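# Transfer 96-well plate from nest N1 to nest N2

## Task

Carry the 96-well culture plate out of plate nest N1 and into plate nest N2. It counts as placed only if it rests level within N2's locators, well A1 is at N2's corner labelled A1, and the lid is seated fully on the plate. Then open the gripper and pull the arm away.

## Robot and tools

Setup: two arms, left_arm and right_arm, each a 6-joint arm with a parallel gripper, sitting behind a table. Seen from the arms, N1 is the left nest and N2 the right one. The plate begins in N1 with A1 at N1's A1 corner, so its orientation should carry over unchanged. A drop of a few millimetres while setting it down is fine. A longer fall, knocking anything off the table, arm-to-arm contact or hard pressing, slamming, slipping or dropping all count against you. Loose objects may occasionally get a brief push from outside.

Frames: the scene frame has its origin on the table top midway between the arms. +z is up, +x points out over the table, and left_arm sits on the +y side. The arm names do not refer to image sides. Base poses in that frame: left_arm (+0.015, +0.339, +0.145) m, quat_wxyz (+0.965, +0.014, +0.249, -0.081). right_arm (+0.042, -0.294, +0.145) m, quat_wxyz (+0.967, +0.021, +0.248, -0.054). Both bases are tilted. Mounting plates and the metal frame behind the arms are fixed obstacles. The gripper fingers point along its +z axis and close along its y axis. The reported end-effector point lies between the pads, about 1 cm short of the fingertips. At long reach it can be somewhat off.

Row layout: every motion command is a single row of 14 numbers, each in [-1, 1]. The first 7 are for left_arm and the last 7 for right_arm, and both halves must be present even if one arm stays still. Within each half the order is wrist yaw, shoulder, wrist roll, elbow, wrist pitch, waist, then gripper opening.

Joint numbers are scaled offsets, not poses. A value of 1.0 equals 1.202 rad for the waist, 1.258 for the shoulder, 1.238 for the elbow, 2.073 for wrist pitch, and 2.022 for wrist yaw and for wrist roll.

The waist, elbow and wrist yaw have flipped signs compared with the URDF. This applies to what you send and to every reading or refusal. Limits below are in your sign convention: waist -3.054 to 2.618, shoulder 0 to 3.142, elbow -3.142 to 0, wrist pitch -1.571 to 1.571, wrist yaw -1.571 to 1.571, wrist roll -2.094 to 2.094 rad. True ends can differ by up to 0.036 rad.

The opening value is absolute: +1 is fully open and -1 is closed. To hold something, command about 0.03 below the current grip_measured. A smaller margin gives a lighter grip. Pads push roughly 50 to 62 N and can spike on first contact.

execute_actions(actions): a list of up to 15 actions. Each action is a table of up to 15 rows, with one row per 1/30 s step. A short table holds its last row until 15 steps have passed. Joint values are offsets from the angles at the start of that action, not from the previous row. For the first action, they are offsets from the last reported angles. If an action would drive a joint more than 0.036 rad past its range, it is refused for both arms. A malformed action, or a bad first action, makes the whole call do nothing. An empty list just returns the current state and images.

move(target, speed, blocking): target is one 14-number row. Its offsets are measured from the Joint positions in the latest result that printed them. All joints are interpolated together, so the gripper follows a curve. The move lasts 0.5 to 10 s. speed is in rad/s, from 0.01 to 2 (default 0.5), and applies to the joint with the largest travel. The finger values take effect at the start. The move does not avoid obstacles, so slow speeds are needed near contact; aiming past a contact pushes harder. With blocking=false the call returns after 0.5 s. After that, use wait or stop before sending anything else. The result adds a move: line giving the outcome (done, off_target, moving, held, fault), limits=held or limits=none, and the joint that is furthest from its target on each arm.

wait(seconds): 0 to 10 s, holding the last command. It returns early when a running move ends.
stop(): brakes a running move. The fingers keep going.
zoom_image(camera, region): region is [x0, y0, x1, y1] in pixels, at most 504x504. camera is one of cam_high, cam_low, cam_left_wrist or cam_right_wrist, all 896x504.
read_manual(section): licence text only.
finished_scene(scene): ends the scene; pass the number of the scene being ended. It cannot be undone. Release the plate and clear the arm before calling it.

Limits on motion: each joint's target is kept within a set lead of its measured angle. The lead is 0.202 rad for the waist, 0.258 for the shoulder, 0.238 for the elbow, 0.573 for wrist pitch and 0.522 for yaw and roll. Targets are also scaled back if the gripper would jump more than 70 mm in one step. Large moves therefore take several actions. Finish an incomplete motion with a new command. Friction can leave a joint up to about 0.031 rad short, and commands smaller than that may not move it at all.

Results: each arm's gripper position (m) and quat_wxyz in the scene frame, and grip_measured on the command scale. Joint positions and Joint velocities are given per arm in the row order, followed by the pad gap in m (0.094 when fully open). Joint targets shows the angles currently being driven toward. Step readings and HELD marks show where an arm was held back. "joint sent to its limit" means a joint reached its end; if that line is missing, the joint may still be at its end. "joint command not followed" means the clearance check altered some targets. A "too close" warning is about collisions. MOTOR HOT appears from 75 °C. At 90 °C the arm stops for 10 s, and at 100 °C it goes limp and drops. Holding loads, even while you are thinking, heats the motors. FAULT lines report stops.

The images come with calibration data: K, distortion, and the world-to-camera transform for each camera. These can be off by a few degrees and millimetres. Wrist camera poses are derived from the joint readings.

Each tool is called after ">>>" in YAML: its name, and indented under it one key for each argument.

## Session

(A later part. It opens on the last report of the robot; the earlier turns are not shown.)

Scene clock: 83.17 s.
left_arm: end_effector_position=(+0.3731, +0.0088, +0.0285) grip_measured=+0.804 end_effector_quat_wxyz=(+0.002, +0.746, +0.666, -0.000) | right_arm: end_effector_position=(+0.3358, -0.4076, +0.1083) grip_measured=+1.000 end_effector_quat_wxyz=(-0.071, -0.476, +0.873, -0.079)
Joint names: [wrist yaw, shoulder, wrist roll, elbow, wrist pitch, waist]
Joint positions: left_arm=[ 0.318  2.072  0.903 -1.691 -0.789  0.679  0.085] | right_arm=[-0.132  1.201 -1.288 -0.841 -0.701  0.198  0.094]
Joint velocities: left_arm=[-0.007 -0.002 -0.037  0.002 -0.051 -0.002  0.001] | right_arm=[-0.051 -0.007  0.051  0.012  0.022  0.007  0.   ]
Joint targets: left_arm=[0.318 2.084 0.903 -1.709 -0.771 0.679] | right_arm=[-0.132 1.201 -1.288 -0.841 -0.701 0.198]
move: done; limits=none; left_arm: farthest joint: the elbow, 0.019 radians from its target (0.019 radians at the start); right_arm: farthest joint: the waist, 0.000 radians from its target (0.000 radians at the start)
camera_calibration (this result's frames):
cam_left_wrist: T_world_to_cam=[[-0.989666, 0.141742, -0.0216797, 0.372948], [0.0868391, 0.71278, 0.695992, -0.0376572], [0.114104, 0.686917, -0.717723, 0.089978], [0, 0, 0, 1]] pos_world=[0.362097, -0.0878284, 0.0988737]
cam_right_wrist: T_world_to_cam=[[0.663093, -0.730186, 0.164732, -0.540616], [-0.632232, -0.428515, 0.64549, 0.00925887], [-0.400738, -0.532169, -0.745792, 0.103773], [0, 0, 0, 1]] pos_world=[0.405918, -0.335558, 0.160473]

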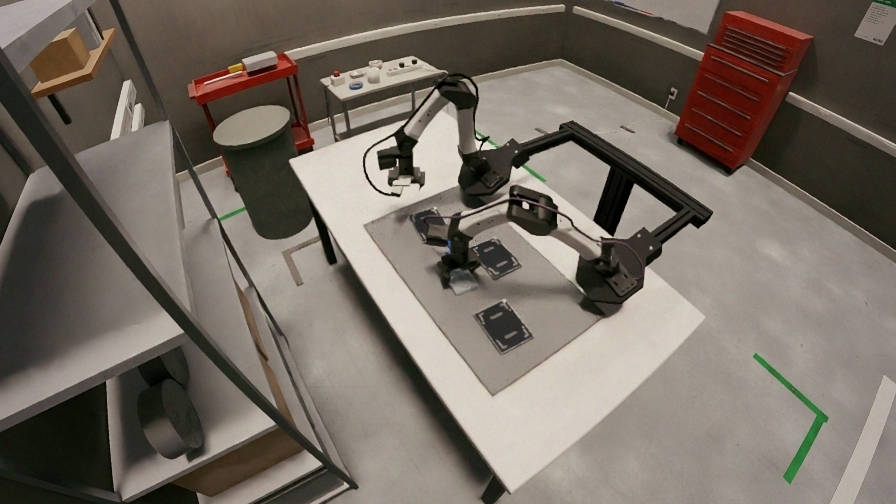

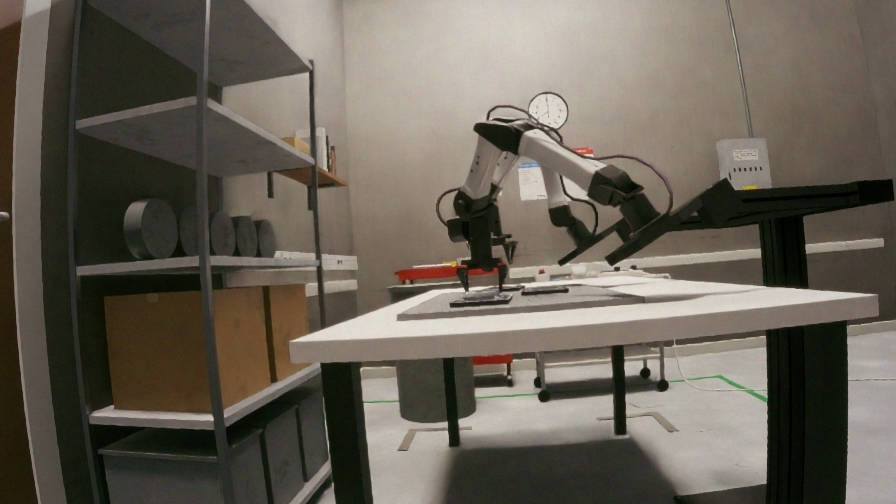

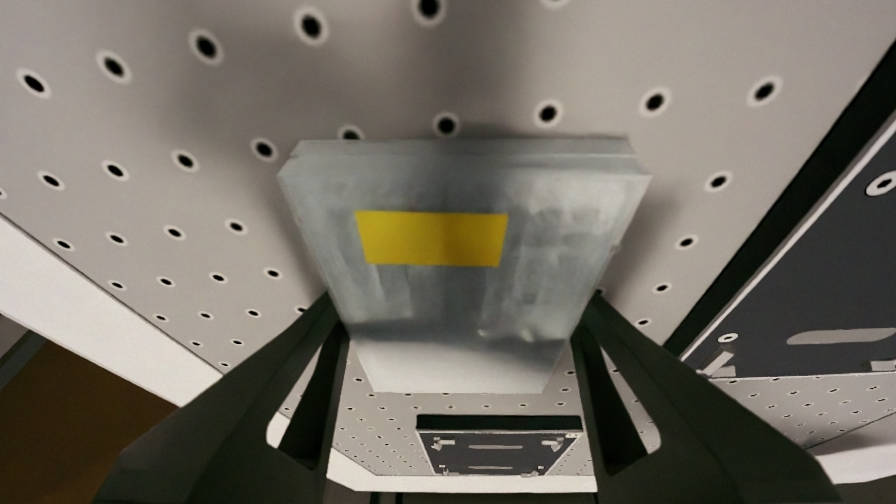

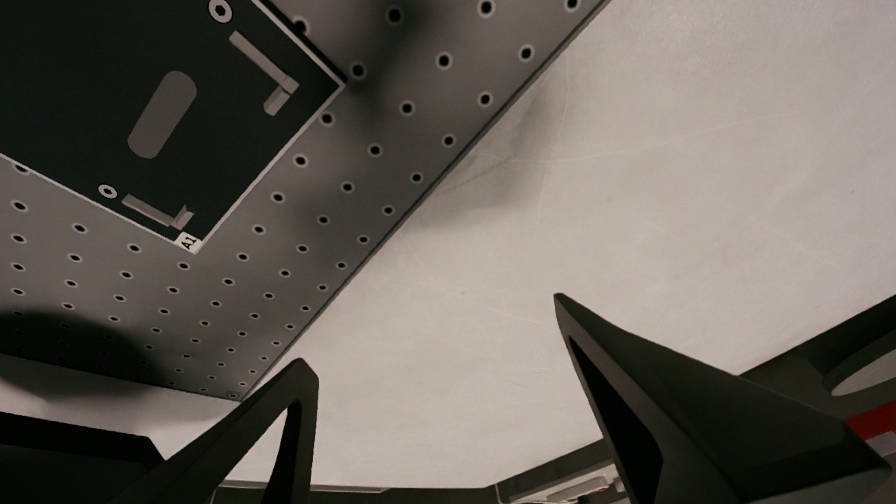

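>>> execute_actions:
  actions:
    - [[0,0,0,0,0,0,0.86,0,0,0,0,0,0,1]]
    - [[0,0,0,0,0,0,1,0,0,0,0,0,0,1]]

>>> move:
  target: [0,-0.13,0,0.0,-0.06,0,1, 0,0,0,0,0,0,1]
  speed: 0.4

Scene clock: 88.30 s.
left_arm: end_effector_position=(+0.3731, +0.0088, +0.0285) grip_measured=+1.000 end_effector_quat_wxyz=(+0.002, +0.746, +0.666, -0.000) | right_arm: end_effector_position=(+0.3358, -0.4076, +0.1083) grip_measured=+1.000 end_effector_quat_wxyz=(-0.071, -0.476, +0.873, -0.079)
Joint names: [wrist yaw, shoulder, wrist roll, elbow, wrist pitch, waist]
Joint positions: left_arm=[ 0.318  2.072  0.903 -1.691 -0.789  0.679  0.094] | right_arm=[-0.132  1.201 -1.288 -0.841 -0.701  0.198  0.094]
Joint velocities: left_arm=[ 0.007  0.007 -0.037 -0.007 -0.022  0.007  0.   ] | right_arm=[ 0.051 -0.022 -0.051 -0.002 -0.022 -0.002  0.   ]
Joint targets: left_arm=[0.318 2.072 0.903 -1.691 -0.789 0.679] | right_arm=[-0.132 1.201 -1.288 -0.841 -0.701 0.198]
Step readings (joint positions; steps 1 to 15: 1st action; 16 to 30: 2nd action):
0: left_arm=[0.318 2.072 0.903 -1.691 -0.789 0.679] | right_arm=[-0.132 1.201 -1.288 -0.841 -0.701 0.198]
1: left_arm=[0.318 2.072 0.903 -1.691 -0.789 0.679] | right_arm=[-0.132 1.201 -1.288 -0.841 -0.701 0.198]
2: left_arm=[0.318 2.072 0.903 -1.691 -0.789 0.679] | right_arm=[-0.132 1.201 -1.288 -0.841 -0.701 0.198]
4: left_arm=[0.318 2.072 0.903 -1.691 -0.789 0.679] | right_arm=[-0.132 1.201 -1.288 -0.841 -0.701 0.198]
8: left_arm=[0.318 2.072 0.903 -1.691 -0.789 0.679] | right_arm=[-0.132 1.201 -1.288 -0.841 -0.701 0.198]
15: left_arm=[0.318 2.072 0.903 -1.691 -0.789 0.679] | right_arm=[-0.132 1.201 -1.288 -0.841 -0.701 0.198]
16: left_arm=[0.318 2.072 0.903 -1.691 -0.789 0.679] | right_arm=[-0.132 1.201 -1.288 -0.841 -0.701 0.198]
17: left_arm=[0.318 2.072 0.903 -1.691 -0.789 0.679] | right_arm=[-0.132 1.201 -1.288 -0.841 -0.701 0.198]
19: left_arm=[0.318 2.072 0.903 -1.691 -0.789 0.679] | right_arm=[-0.132 1.201 -1.288 -0.841 -0.701 0.198]
23: left_arm=[0.318 2.072 0.903 -1.691 -0.789 0.679] | right_arm=[-0.132 1.201 -1.288 -0.841 -0.701 0.198]
30: Joint positions above
camera_calibration (this result's frames):
cam_left_wrist: T_world_to_cam=[[-0.989666, 0.141742, -0.0216797, 0.372948], [0.0868391, 0.71278, 0.695992, -0.0376572], [0.114104, 0.686917, -0.717723, 0.089978], [0, 0, 0, 1]] pos_world=[0.362097, -0.0878284, 0.0988737]
cam_right_wrist: T_world_to_cam=[[0.663093, -0.730186, 0.164732, -0.540616], [-0.632232, -0.428515, 0.64549, 0.00925887], [-0.400738, -0.532169, -0.745792, 0.103773], [0, 0, 0, 1]] pos_world=[0.405918, -0.335558, 0.160473]

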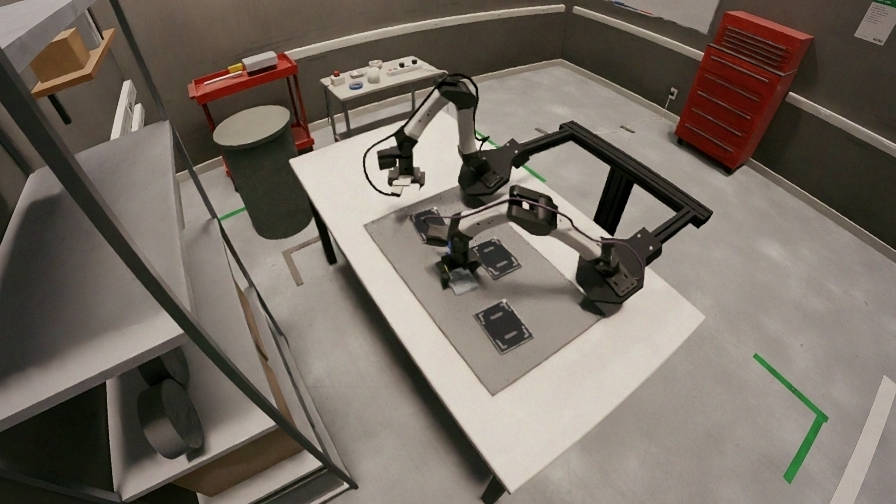

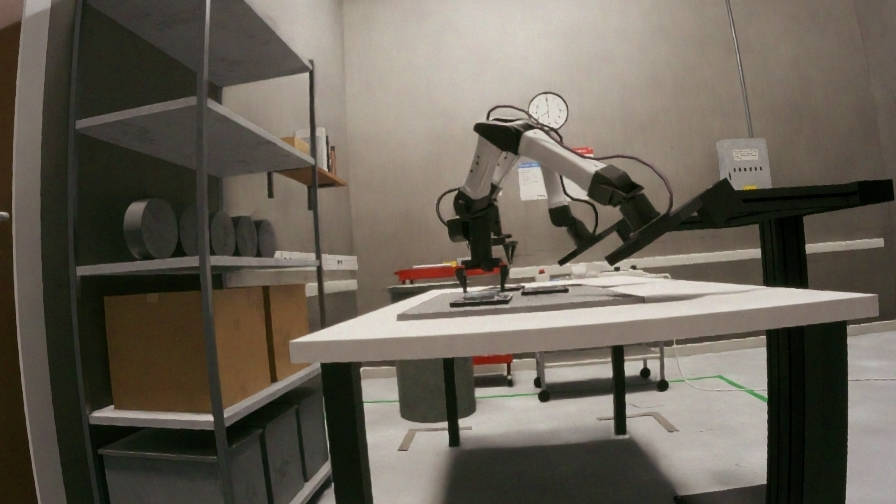

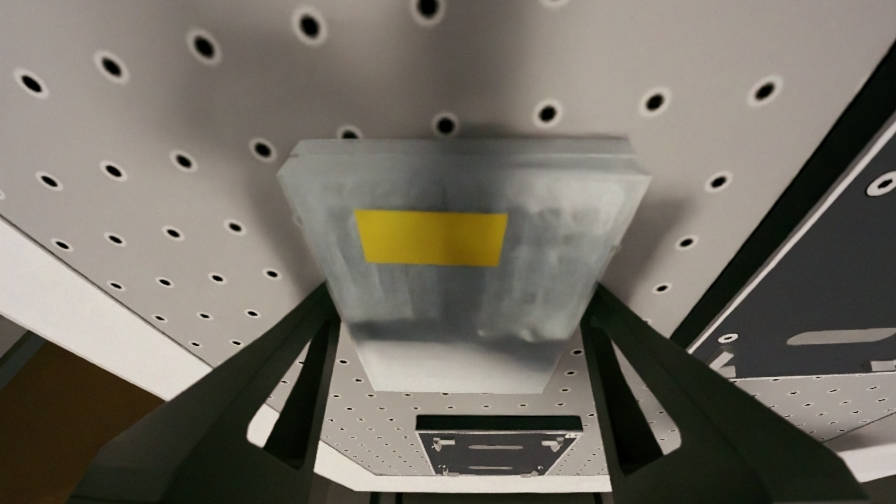

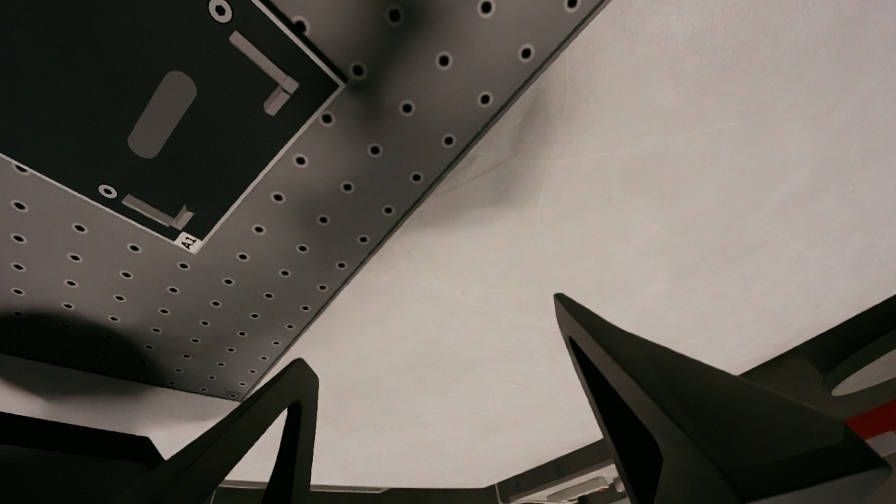

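Scene clock: 89.37 s.
left_arm: end_effector_position=(+0.3872, +0.0235, +0.0902) grip_measured=+1.000 end_effector_quat_wxyz=(+0.023, +0.741, +0.671, +0.001) | right_arm: end_effector_position=(+0.3358, -0.4076, +0.1083) grip_measured=+1.000 end_effector_quat_wxyz=(-0.071, -0.476, +0.873, -0.079)
Joint names: [wrist yaw, shoulder, wrist roll, elbow, wrist pitch, waist]
Joint positions: left_arm=[ 0.318  1.917  0.903 -1.691 -0.9    0.679  0.094] | right_arm=[-0.132  1.201 -1.288 -0.841 -0.701  0.198  0.094]
Joint velocities: left_arm=[-0.022  0.002  0.022  0.007 -0.051  0.007  0.   ] | right_arm=[ 0.022  0.017 -0.007  0.002 -0.022 -0.007  0.   ]
Joint targets: left_arm=[0.318 1.908 0.903 -1.691 -0.913 0.679] | right_arm=[-0.132 1.201 -1.288 -0.841 -0.701 0.198]
move: done; limits=none; left_arm: farthest joint: the wrist pitch, 0.013 radians from its target (0.124 radians at the start); right_arm: farthest joint: the waist, 0.000 radians from its target (0.000 radians at the start)
camera_calibration (this result's frames):
cam_left_wrist: T_world_to_cam=[[-0.99038, 0.127261, -0.0543285, 0.389751], [0.0571089, 0.733551, 0.67723, -0.0795513], [0.126038, 0.667613, -0.733762, 0.119832], [0, 0, 0, 1]] pos_world=[0.375442, -0.0712466, 0.162977]
cam_right_wrist: T_world_to_cam=[[0.663093, -0.730186, 0.164732, -0.540616], [-0.632232, -0.428515, 0.64549, 0.00925887], [-0.400738, -0.532169, -0.745792, 0.103773], [0, 0, 0, 1]] pos_world=[0.405918, -0.335558, 0.160473]

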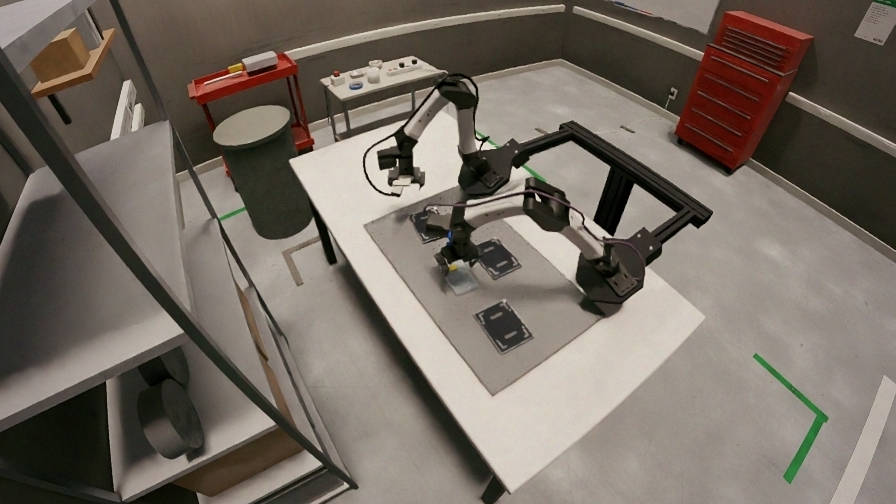

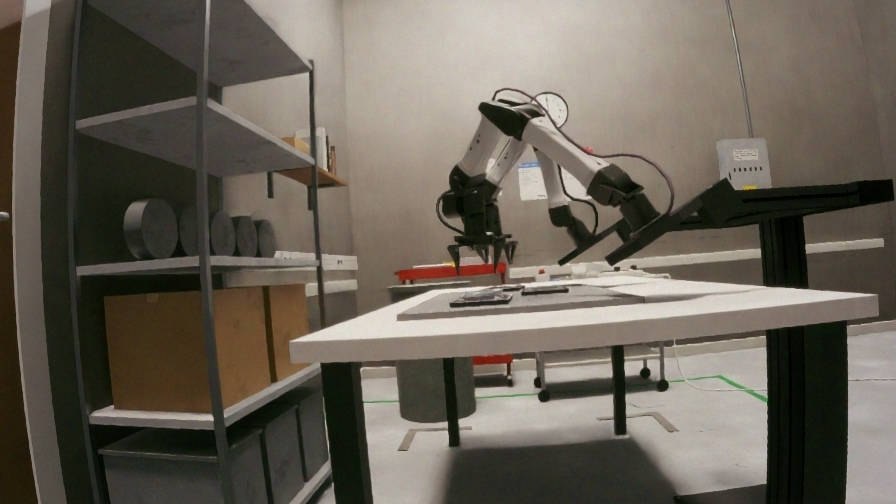

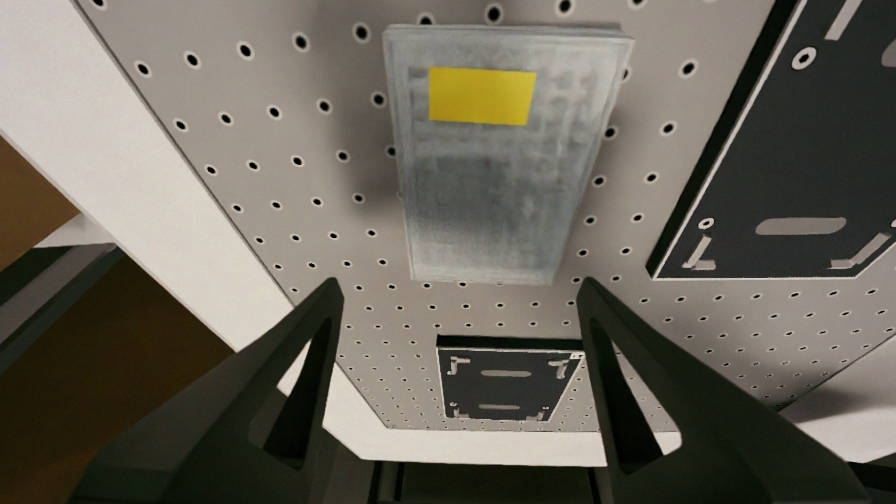

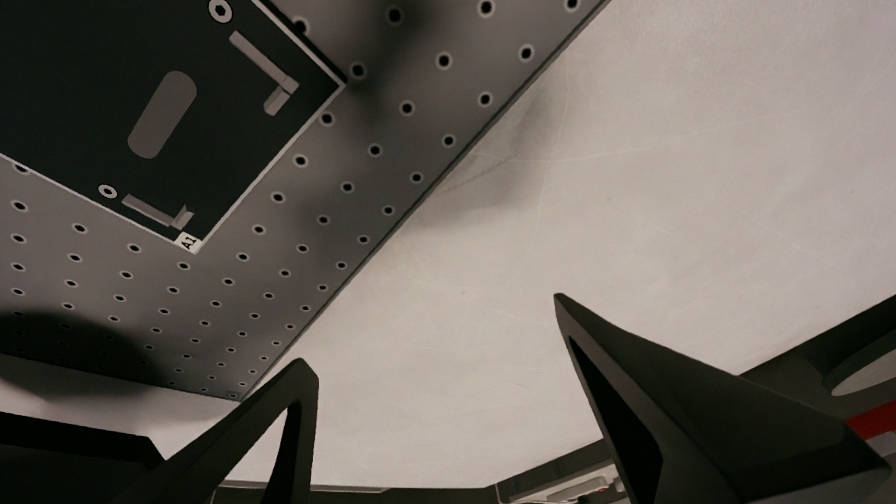

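>>> execute_actions:
  actions: []

Scene clock: 103.93 s.
left_arm: end_effector_position=(+0.3871, +0.0236, +0.0902) grip_measured=+1.000 end_effector_quat_wxyz=(+0.022, +0.741, +0.671, +0.001) | right_arm: end_effector_position=(+0.3358, -0.4076, +0.1083) grip_measured=+1.000 end_effector_quat_wxyz=(-0.071, -0.476, +0.873, -0.079)
Joint names: [wrist yaw, shoulder, wrist roll, elbow, wrist pitch, waist]
Joint positions: left_arm=[ 0.318  1.917  0.903 -1.691 -0.901  0.679  0.094] | right_arm=[-0.132  1.201 -1.288 -0.841 -0.701  0.198  0.094]
Joint velocities: left_arm=[-0.022 -0.002  0.022 -0.012 -0.007 -0.002  0.   ] | right_arm=[ 0.022  0.007 -0.051  0.007 -0.022  0.012  0.   ]
Joint targets: left_arm=[0.318 1.908 0.903 -1.691 -0.913 0.679] | right_arm=[-0.132 1.201 -1.288 -0.841 -0.701 0.198]
camera_calibration (this result's frames):
cam_left_wrist: T_world_to_cam=[[-0.990378, 0.127526, -0.0537542, 0.389547], [0.0576327, 0.733192, 0.677575, -0.0798557], [0.12582, 0.667957, -0.733486, 0.11981], [0, 0, 0, 1]] pos_world=[0.375326, -0.0711555, 0.162927]
cam_right_wrist: T_world_to_cam=[[0.663093, -0.730186, 0.164732, -0.540616], [-0.632232, -0.428515, 0.64549, 0.00925887], [-0.400738, -0.532169, -0.745792, 0.103773], [0, 0, 0, 1]] pos_world=[0.405918, -0.335558, 0.160473]

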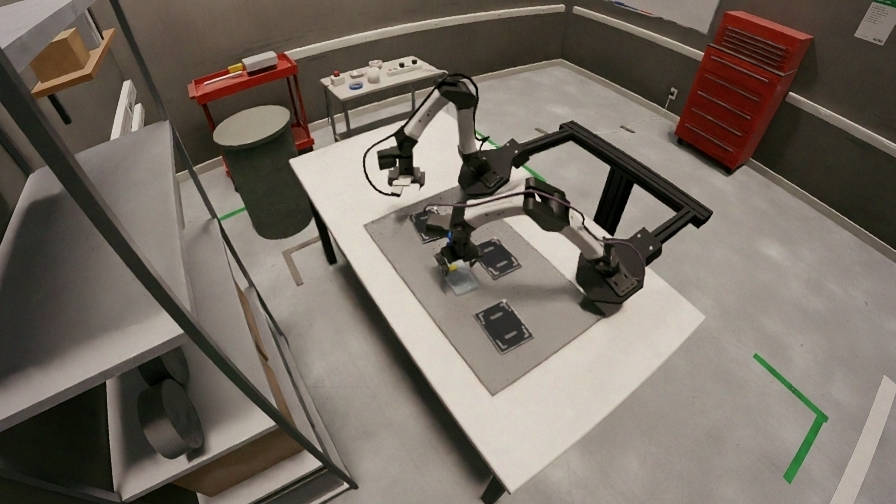

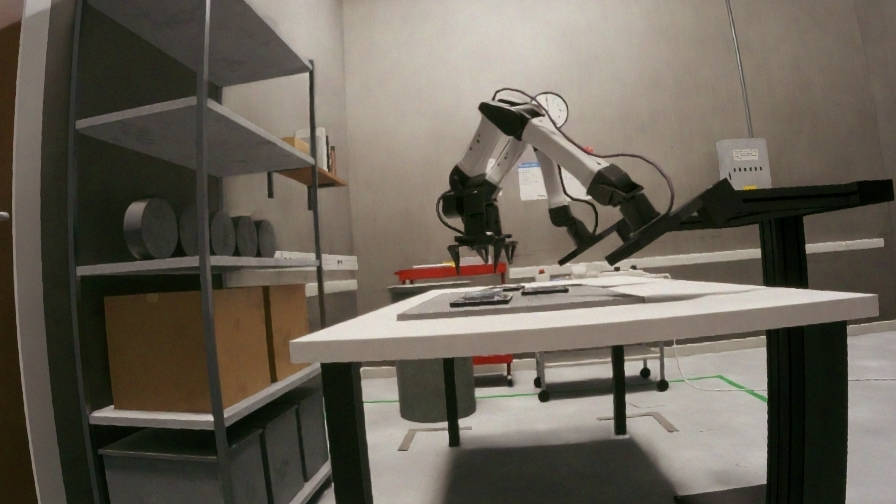

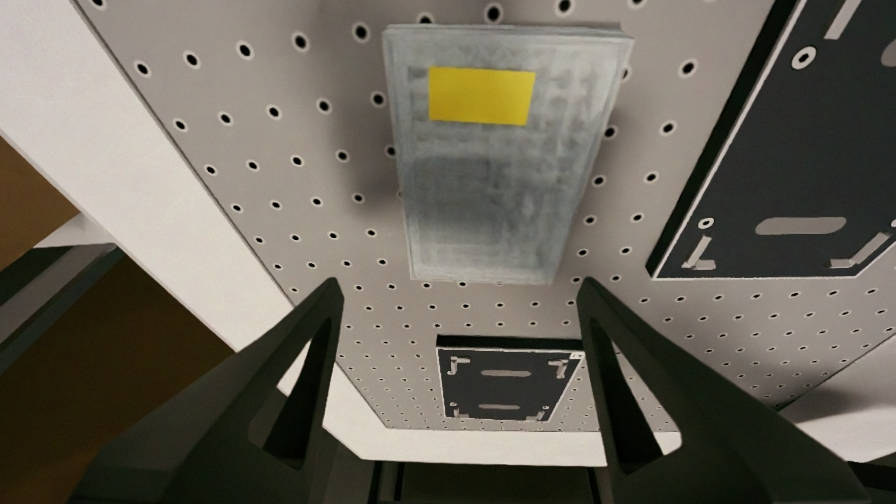

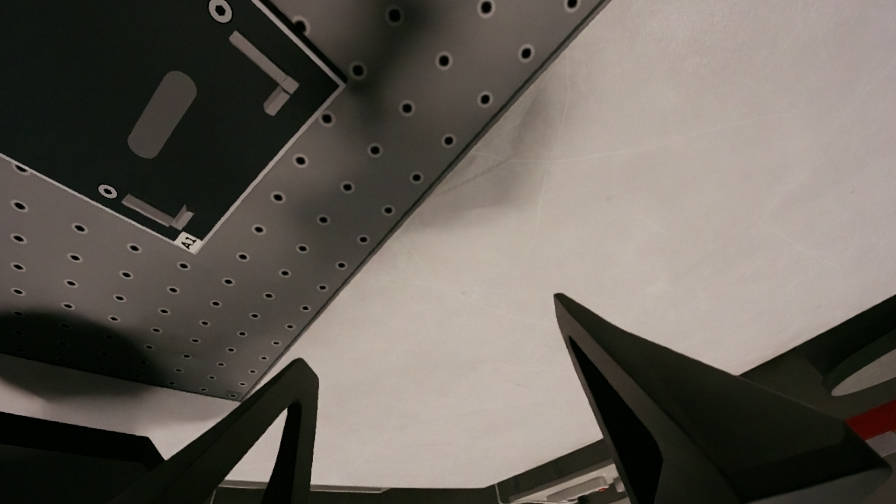

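>>> move:
  target: [-0.12,-0.49,0.2,0.235,0,-0.77,1,-0.07,0.3,0.15,-0.3,-0.05,-0.45,1]
  speed: 0.7

Scene clock: 118.20 s.
left_arm: end_effector_position=(+0.4653, +0.3657, +0.2189) grip_measured=+1.000 end_effector_quat_wxyz=(+0.053, +0.580, +0.798, +0.157) | right_arm: end_effector_position=(+0.4207, -0.2574, +0.0812) grip_measured=+1.000 end_effector_quat_wxyz=(-0.048, -0.562, +0.825, -0.027)
Joint names: [wrist yaw, shoulder, wrist roll, elbow, wrist pitch, waist]
Joint positions: left_arm=[ 0.081  1.317  1.301 -1.42  -0.901 -0.238  0.094] | right_arm=[-0.261  1.564 -0.997 -1.188 -0.789 -0.338  0.094]
Joint velocities: left_arm=[-0.037  0.002 -0.037 -0.002 -0.007 -0.007  0.   ] | right_arm=[ 0.007 -0.002 -0.022 -0.002 -0.051  0.007  0.   ]
Joint targets: left_arm=[0.075 1.301 1.307 -1.400 -0.901 -0.247] | right_arm=[-0.274 1.579 -0.985 -1.212 -0.804 -0.344]
move: off_target (right_arm); limits=none; left_arm: farthest joint: the elbow, 0.020 radians from its target (0.291 radians at the start); right_arm: farthest joint: the elbow, 0.025 radians from its target (0.372 radians at the start)
camera_calibration (this result's frames):
cam_left_wrist: T_world_to_cam=[[-0.91294, -0.245669, -0.325863, 0.590284], [-0.408084, 0.544354, 0.732902, -0.148724], [-0.00266643, 0.802075, -0.597217, -0.0432473], [0, 0, 0, 1]] pos_world=[0.478087, 0.26066, 0.275524]
cam_right_wrist: T_world_to_cam=[[0.794982, -0.603369, 0.0628472, -0.497354], [-0.512909, -0.613222, 0.600736, 0.0506783], [-0.323926, -0.509809, -0.796974, 0.175098], [0, 0, 0, 1]] pos_world=[0.4781, -0.179744, 0.140362]

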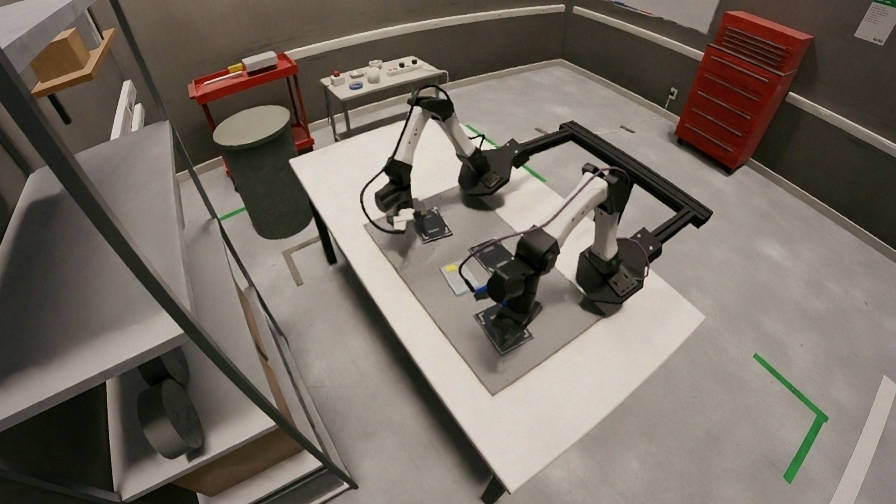

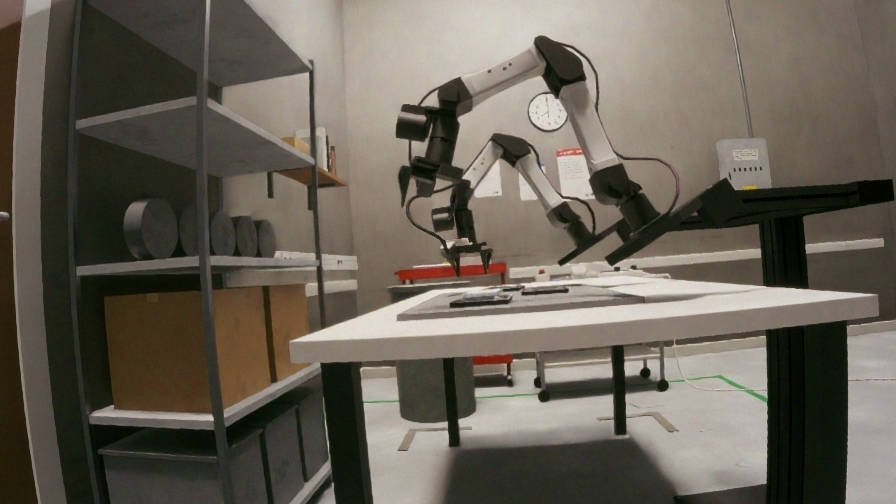

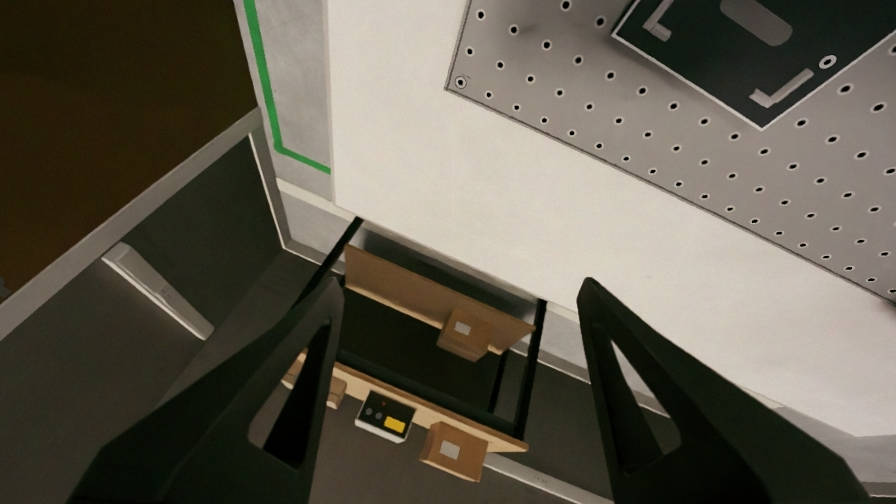

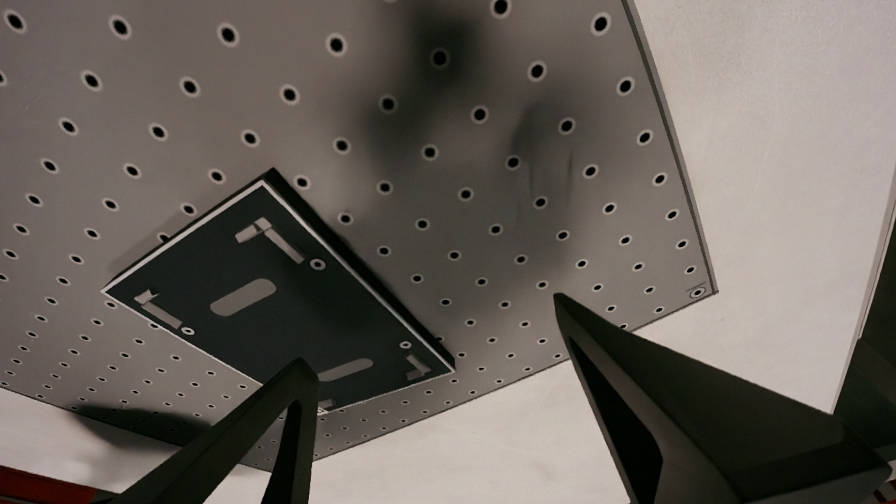

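>>> move:
  target: [0,0,0,0,0,0,1,-0.087,0.29,0.172,-0.312,-0.063,-0.586,1]
  speed: 0.6

Scene clock: 124.27 s.
left_arm: end_effector_position=(+0.4653, +0.3656, +0.2189) grip_measured=+1.000 end_effector_quat_wxyz=(+0.053, +0.581, +0.797, +0.157) | right_arm: end_effector_position=(+0.3732, +0.0047, +0.1122) grip_measured=+1.000 end_effector_quat_wxyz=(-0.018, +0.688, -0.725, -0.008)
Joint names: [wrist yaw, shoulder, wrist roll, elbow, wrist pitch, waist]
Joint positions: left_arm=[ 0.08   1.317  1.302 -1.42  -0.901 -0.238  0.094] | right_arm=[-0.425  1.916 -0.661 -1.548 -0.904 -1.044  0.094]
Joint velocities: left_arm=[ 0.095 -0.002 -0.037 -0.032 -0.066 -0.012  0.   ] | right_arm=[ 0.022  0.012 -0.051  0.002 -0.051 -0.002  0.   ]
Joint targets: left_arm=[0.081 1.317 1.301 -1.420 -0.901 -0.238] | right_arm=[-0.437 1.929 -0.649 -1.574 -0.919 -1.043]
move: off_target (right_arm); limits=none; left_arm: farthest joint: the wrist yaw, 0.001 radians from its target (0.001 radians at the start); right_arm: farthest joint: the elbow, 0.027 radians from its target (0.387 radians at the start)
camera_calibration (this result's frames):
cam_left_wrist: T_world_to_cam=[[-0.913188, -0.244968, -0.325697, 0.590091], [-0.407534, 0.544811, 0.732869, -0.149095], [-0.00208632, 0.80198, -0.597348, -0.0434087], [0, 0, 0, 1]] pos_world=[0.478012, 0.260595, 0.275527]
cam_right_wrist: T_world_to_cam=[[0.943812, -0.327496, 0.0443218, -0.358121], [-0.308091, -0.823394, 0.476552, 0.106923], [-0.119574, -0.463431, -0.878029, 0.25068], [0, 0, 0, 1]] pos_world=[0.400916, 0.0869293, 0.185023]

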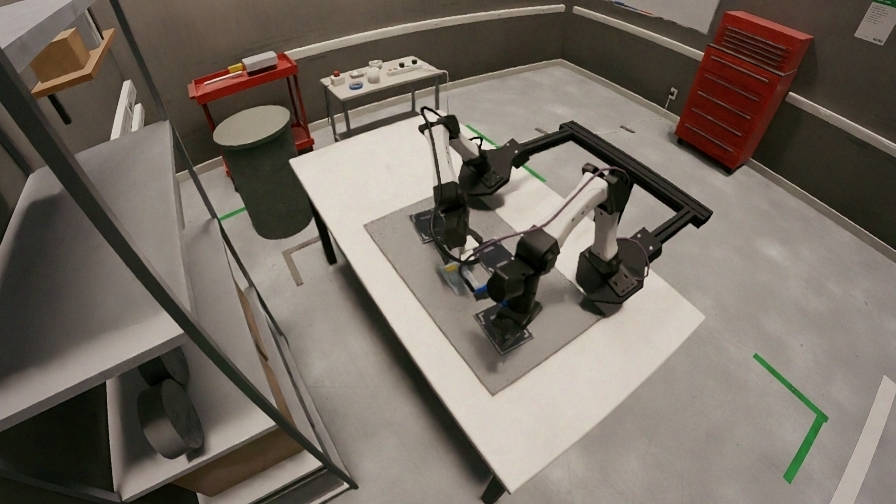

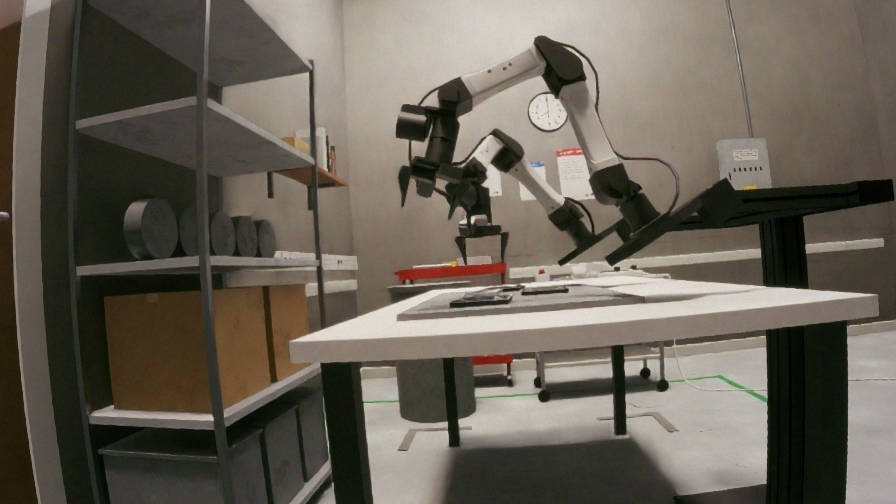

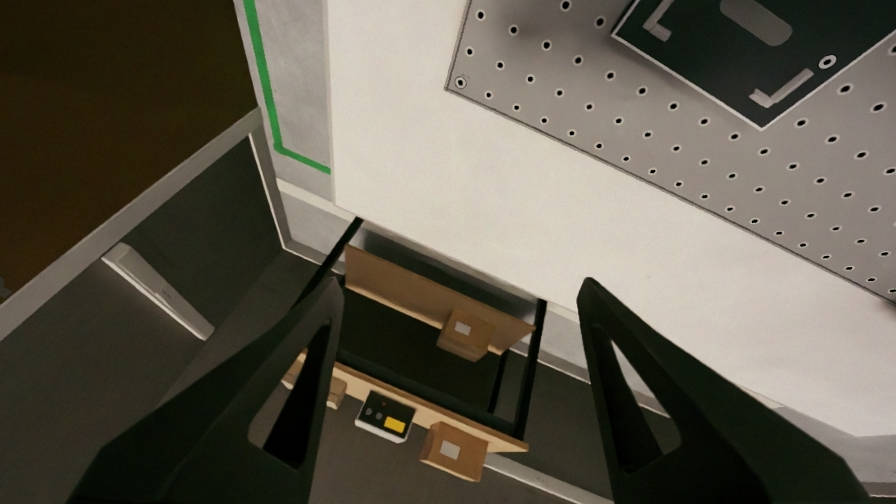

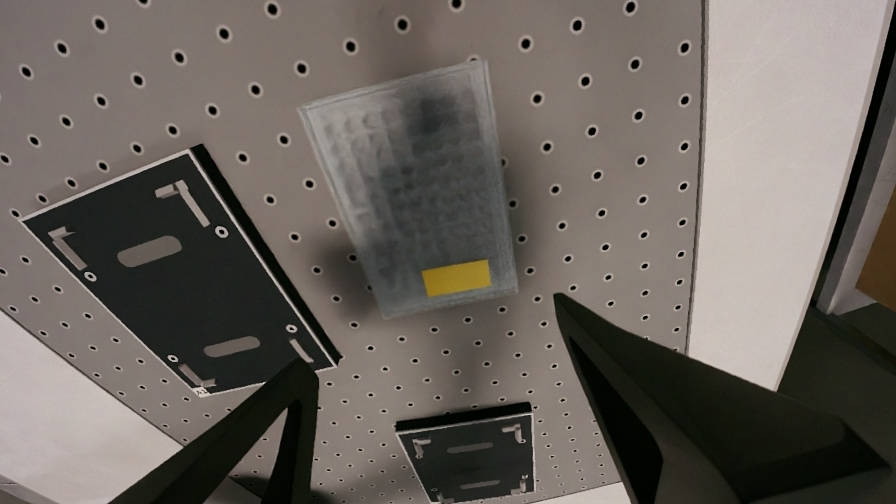

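>>> move:
  target: [0,0,0,0,0,0,1,0,0.112,0.035,-0.025,0.048,0.028,1]
  speed: 0.15

>>> zoom_image:
  camera: "cam_right_wrist"
  region: [200,0,704,504]

Scene clock: 138.27 s.
left_arm: end_effector_position=(+0.4653, +0.3656, +0.2189) grip_measured=+1.000 end_effector_quat_wxyz=(+0.053, +0.581, +0.797, +0.157) | right_arm: end_effector_position=(+0.3658, +0.0114, +0.0617) grip_measured=+1.000 end_effector_quat_wxyz=(+0.007, +0.665, -0.747, -0.002)
Joint names: [wrist yaw, shoulder, wrist roll, elbow, wrist pitch, waist]
Joint positions: left_arm=[ 0.08   1.317  1.302 -1.42  -0.901 -0.238  0.094] | right_arm=[-0.426  2.044 -0.602 -1.548 -0.819 -1.017  0.094]
Joint velocities: left_arm=[ 0.081  0.007  0.007  0.007  0.037 -0.017  0.   ] | right_arm=[-0.051 -0.017  0.022 -0.012  0.051 -0.007  0.   ]
Joint targets: left_arm=[0.080 1.317 1.302 -1.420 -0.901 -0.238] | right_arm=[-0.425 2.056 -0.590 -1.579 -0.805 -1.011]
move: off_target (right_arm); limits=none; left_arm: farthest joint: the waist, 0.000 radians from its target (0.000 radians at the start); right_arm: farthest joint: the elbow, 0.031 radians from its target (0.031 radians at the start)
camera_calibration (this result's frames):
cam_left_wrist: T_world_to_cam=[[-0.913188, -0.244968, -0.325697, 0.590091], [-0.407534, 0.544811, 0.732869, -0.149095], [-0.00208632, 0.80198, -0.597348, -0.0434087], [0, 0, 0, 1]] pos_world=[0.478012, 0.260595, 0.275527]
cam_right_wrist: T_world_to_cam=[[0.921884, -0.386007, 0.033601, -0.337398], [-0.3457, -0.780246, 0.521256, 0.144649], [-0.174991, -0.492153, -0.852739, 0.227596], [0, 0, 0, 1]] pos_world=[0.400875, 0.0946357, 0.130018]

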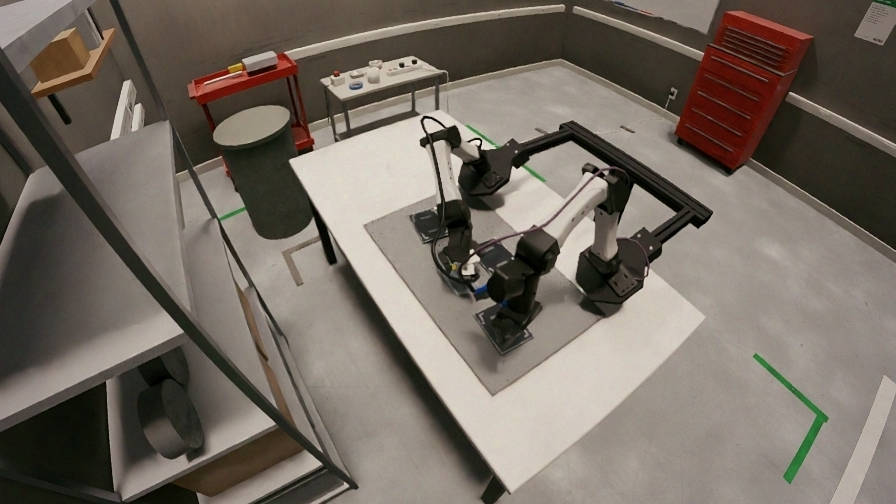

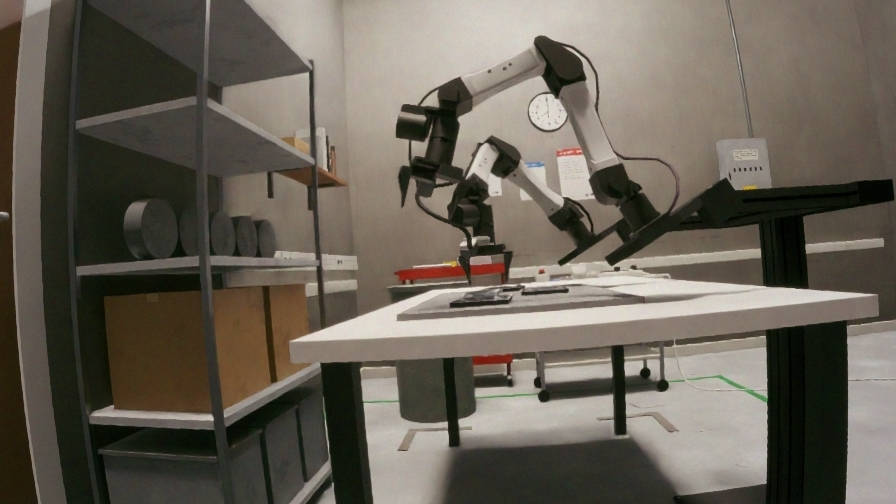

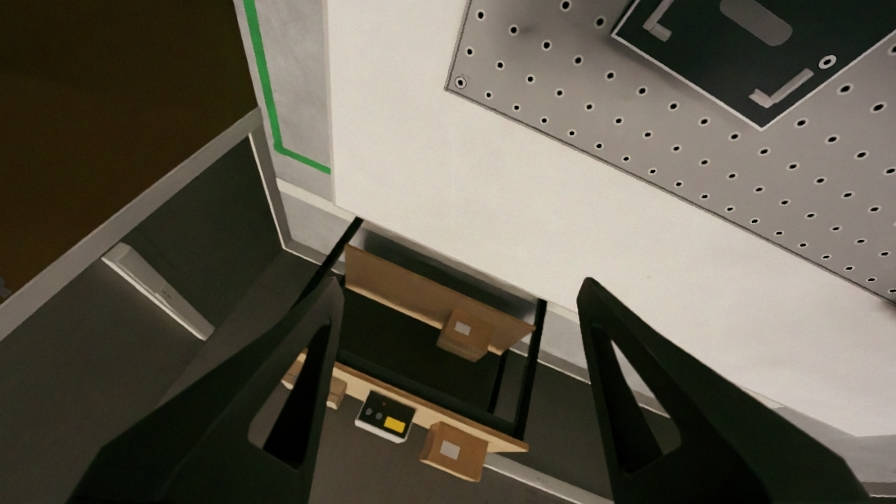

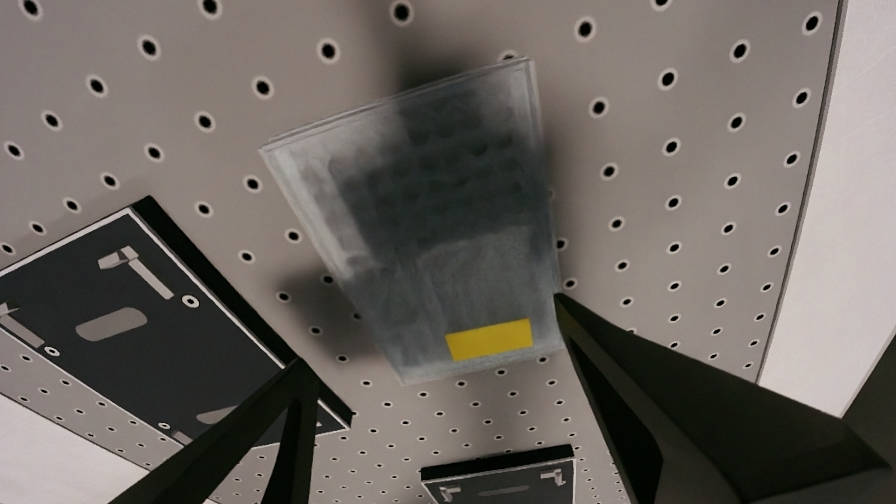

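Region (200, 0, 704, 504) of cam_right_wrist's 896x504 image, scaled by 1.000.

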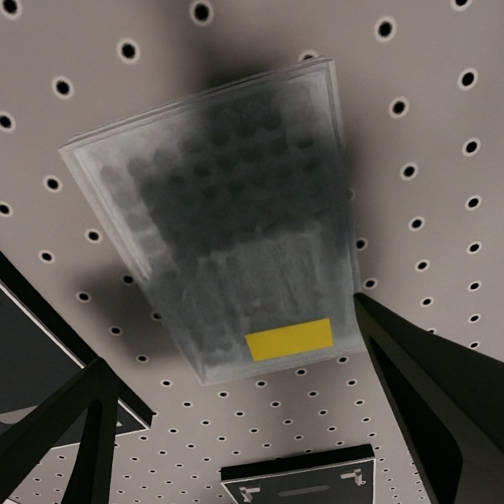

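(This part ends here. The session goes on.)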